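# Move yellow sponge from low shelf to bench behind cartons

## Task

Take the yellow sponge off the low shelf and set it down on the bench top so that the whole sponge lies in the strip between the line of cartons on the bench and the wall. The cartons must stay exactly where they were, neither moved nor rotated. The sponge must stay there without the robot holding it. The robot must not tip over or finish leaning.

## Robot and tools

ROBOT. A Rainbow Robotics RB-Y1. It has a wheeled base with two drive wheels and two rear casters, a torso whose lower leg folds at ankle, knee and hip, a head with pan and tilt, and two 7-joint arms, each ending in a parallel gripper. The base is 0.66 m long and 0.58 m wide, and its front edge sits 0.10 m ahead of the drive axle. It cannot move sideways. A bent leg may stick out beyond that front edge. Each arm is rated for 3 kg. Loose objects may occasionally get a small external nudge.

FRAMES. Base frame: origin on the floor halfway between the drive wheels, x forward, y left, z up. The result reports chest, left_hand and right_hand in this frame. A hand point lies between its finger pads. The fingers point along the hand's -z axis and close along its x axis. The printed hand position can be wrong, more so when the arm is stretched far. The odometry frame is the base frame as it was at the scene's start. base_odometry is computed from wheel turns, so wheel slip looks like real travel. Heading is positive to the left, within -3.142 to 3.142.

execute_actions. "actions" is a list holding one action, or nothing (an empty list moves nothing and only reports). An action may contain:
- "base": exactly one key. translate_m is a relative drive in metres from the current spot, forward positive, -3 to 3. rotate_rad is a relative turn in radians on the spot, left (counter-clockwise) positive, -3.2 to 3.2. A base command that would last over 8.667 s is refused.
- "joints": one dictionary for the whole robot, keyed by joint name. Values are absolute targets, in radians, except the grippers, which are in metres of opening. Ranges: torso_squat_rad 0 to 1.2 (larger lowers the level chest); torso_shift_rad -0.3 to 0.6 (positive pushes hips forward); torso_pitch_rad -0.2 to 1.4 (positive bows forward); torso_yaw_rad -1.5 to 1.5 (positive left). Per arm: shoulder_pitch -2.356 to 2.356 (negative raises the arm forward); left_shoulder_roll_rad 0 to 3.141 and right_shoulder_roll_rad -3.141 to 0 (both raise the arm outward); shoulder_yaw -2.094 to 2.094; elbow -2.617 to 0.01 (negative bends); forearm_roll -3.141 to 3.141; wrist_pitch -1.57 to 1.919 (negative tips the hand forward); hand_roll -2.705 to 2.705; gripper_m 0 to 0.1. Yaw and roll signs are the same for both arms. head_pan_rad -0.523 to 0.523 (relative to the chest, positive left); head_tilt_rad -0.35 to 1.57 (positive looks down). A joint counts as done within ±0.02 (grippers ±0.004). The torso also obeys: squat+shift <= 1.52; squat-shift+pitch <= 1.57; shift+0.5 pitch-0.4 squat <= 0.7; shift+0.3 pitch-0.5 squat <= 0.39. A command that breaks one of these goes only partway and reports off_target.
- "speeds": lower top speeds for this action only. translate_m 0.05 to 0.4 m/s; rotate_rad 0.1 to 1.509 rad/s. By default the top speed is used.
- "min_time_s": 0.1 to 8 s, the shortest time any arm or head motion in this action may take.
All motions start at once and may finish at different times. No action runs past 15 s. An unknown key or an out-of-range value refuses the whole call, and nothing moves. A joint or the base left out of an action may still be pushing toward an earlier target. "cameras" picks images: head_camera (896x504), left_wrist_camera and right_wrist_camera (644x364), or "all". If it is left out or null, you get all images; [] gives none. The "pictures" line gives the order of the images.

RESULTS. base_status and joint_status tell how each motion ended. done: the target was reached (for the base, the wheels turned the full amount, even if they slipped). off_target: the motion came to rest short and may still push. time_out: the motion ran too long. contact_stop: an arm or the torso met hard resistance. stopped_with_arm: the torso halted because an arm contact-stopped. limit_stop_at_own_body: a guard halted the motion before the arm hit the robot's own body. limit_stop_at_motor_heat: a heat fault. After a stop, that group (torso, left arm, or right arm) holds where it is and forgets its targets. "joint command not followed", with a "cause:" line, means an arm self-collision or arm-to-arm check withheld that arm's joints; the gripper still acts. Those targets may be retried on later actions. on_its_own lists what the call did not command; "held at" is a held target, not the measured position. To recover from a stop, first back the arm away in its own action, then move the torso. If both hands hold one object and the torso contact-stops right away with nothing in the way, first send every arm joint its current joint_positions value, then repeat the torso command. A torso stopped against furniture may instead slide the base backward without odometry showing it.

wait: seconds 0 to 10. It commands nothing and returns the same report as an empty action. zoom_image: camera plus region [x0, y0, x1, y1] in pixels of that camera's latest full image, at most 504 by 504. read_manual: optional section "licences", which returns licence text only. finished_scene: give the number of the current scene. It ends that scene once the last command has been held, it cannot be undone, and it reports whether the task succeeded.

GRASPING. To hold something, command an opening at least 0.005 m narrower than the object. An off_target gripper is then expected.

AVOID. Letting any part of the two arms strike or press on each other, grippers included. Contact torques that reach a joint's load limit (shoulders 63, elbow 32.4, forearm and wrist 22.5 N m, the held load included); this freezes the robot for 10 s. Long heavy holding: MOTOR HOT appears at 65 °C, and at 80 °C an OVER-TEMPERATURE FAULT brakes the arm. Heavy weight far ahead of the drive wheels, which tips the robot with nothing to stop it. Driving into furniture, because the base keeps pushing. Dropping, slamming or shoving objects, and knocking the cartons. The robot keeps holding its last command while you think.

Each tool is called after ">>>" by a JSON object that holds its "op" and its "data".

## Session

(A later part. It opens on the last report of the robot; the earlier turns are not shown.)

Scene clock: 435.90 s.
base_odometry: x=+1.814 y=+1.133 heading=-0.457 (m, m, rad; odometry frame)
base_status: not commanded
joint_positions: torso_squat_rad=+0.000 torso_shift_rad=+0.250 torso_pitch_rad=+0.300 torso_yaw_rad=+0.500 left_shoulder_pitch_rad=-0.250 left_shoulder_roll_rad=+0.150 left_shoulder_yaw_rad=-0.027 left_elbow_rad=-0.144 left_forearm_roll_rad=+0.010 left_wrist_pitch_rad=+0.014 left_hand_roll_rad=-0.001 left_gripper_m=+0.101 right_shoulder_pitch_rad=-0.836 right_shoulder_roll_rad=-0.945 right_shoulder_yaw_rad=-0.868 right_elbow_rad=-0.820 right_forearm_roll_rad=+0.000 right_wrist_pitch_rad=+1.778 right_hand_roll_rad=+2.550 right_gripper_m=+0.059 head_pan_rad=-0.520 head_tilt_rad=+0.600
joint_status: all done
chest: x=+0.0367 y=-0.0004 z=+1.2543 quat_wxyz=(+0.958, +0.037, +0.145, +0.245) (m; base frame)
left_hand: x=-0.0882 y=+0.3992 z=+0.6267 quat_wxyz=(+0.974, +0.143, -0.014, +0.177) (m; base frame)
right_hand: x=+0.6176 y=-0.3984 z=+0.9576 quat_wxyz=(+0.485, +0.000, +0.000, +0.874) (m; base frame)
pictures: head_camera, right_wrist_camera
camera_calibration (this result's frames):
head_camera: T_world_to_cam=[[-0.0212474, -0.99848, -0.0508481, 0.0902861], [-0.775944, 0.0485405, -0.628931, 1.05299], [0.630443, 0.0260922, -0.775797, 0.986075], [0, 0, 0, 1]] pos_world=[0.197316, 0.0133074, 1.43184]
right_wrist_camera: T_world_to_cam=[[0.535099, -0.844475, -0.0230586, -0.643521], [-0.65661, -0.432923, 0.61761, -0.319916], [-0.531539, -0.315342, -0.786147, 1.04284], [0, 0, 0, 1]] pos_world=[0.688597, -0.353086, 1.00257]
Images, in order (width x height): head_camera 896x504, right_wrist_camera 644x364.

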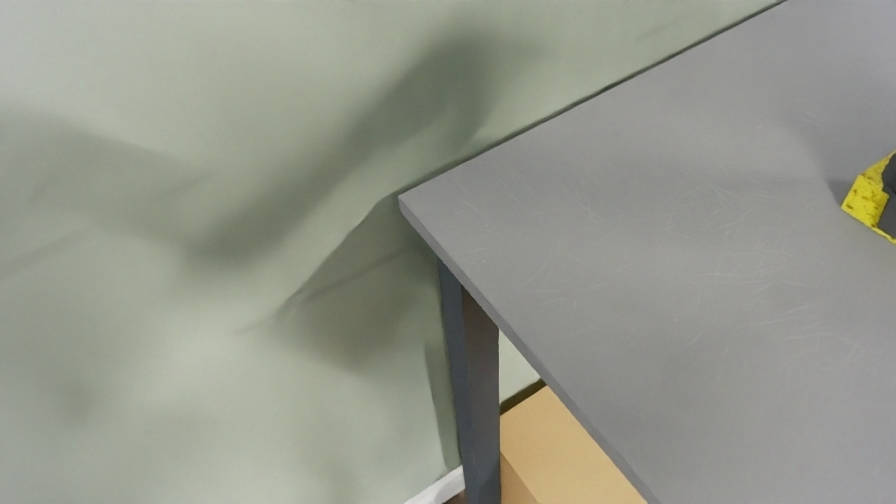

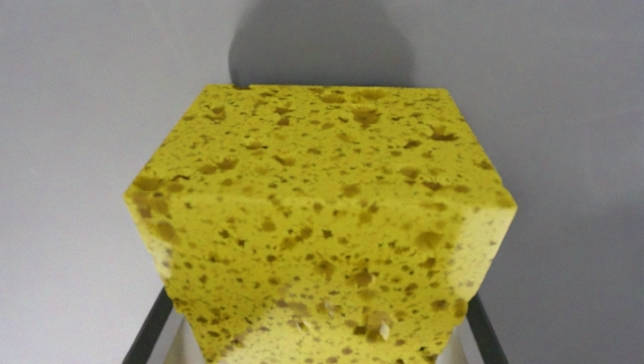

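>>> {"op": "zoom_image", "data": {"camera": "head_camera", "region": [796, 130, 896, 260]}}

>>> {"op": "zoom_image", "data": {"camera": "right_wrist_camera", "region": [180, 30, 480, 130]}}

Region (796, 130, 896, 260) of head_camera's 896x504 image, scaled by 3.877, with more detail than that image has; it fills the left 388 columns of this view, and the rest is white.

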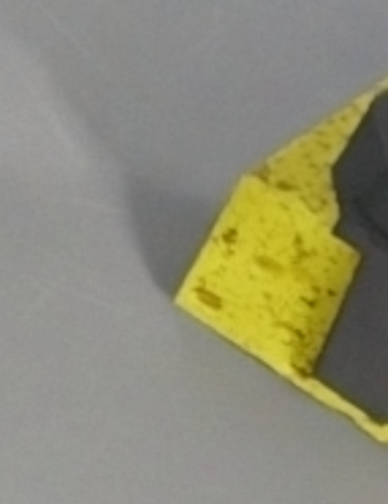

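Region (180, 30, 480, 130) of right_wrist_camera's 644x364 image, scaled by 1.680, with more detail than that image has.

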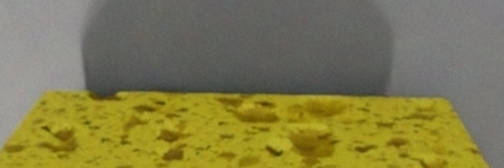

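>>> {"op": "execute_actions", "data": {"actions": [{"joints": {"right_gripper_m": 0.1, "right_shoulder_pitch_rad": -0.865, "right_shoulder_roll_rad": -0.973, "right_shoulder_yaw_rad": -0.852, "right_elbow_rad": -0.915, "right_wrist_pitch_rad": 1.9085}, "min_time_s": 1.0}], "cameras": ["right_wrist_camera", "head_camera"]}}

Scene clock: 455.83 s.
base_odometry: x=+1.814 y=+1.133 heading=-0.457 (m, m, rad; odometry frame)
base_status: not commanded
joint_positions: torso_squat_rad=+0.000 torso_shift_rad=+0.250 torso_pitch_rad=+0.300 torso_yaw_rad=+0.500 left_shoulder_pitch_rad=-0.250 left_shoulder_roll_rad=+0.150 left_shoulder_yaw_rad=-0.027 left_elbow_rad=-0.144 left_forearm_roll_rad=+0.010 left_wrist_pitch_rad=+0.014 left_hand_roll_rad=-0.001 left_gripper_m=+0.101 right_shoulder_pitch_rad=-0.865 right_shoulder_roll_rad=-0.973 right_shoulder_yaw_rad=-0.852 right_elbow_rad=-0.915 right_forearm_roll_rad=+0.000 right_wrist_pitch_rad=+1.908 right_hand_roll_rad=+2.550 right_gripper_m=+0.100 head_pan_rad=-0.520 head_tilt_rad=+0.600
joint_status: all done
chest: x=+0.0367 y=-0.0004 z=+1.2543 quat_wxyz=(+0.958, +0.037, +0.145, +0.245) (m; base frame)
left_hand: x=-0.0882 y=+0.3992 z=+0.6267 quat_wxyz=(+0.974, +0.143, -0.014, +0.177) (m; base frame)
right_hand: x=+0.6171 y=-0.3984 z=+0.9997 quat_wxyz=(+0.486, +0.000, +0.000, +0.874) (m; base frame)
pictures: head_camera, right_wrist_camera
camera_calibration (this result's frames):
head_camera: T_world_to_cam=[[-0.0212471, -0.99848, -0.050848, 0.090286], [-0.775944, 0.0485402, -0.628931, 1.05299], [0.630443, 0.0260923, -0.775797, 0.986075], [0, 0, 0, 1]] pos_world=[0.197316, 0.0133075, 1.43184]
right_wrist_camera: T_world_to_cam=[[0.534729, -0.844712, -0.0229385, -0.642325], [-0.656958, -0.432642, 0.617436, -0.345708], [-0.53148, -0.315091, -0.786287, 1.0759], [0, 0, 0, 1]] pos_world=[0.688172, -0.353142, 1.04468]
Images, in order (width x height): head_camera 896x504, right_wrist_camera 644x364.

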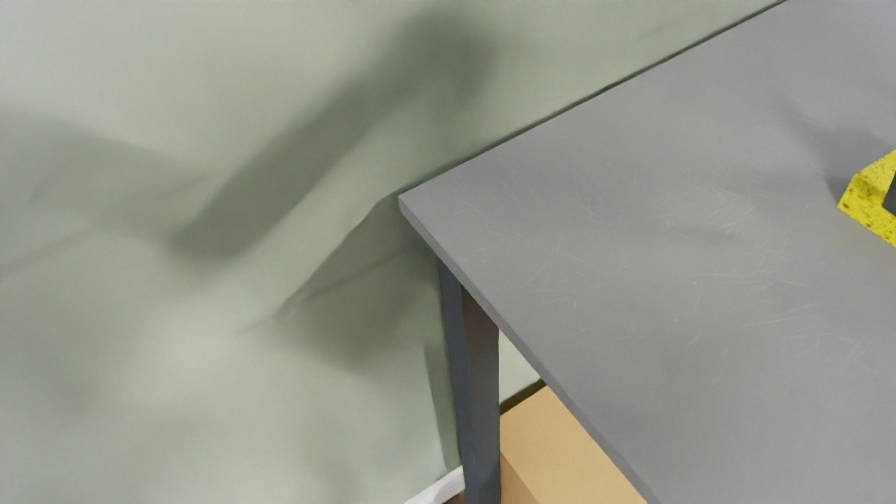

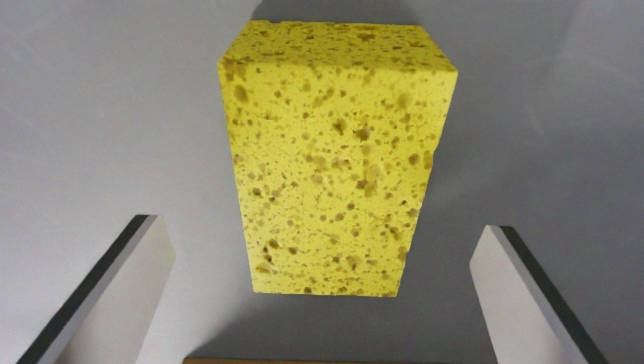

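>>> {"op": "finished_scene", "data": {"scene": 2}}

The scene is finished: the task was done.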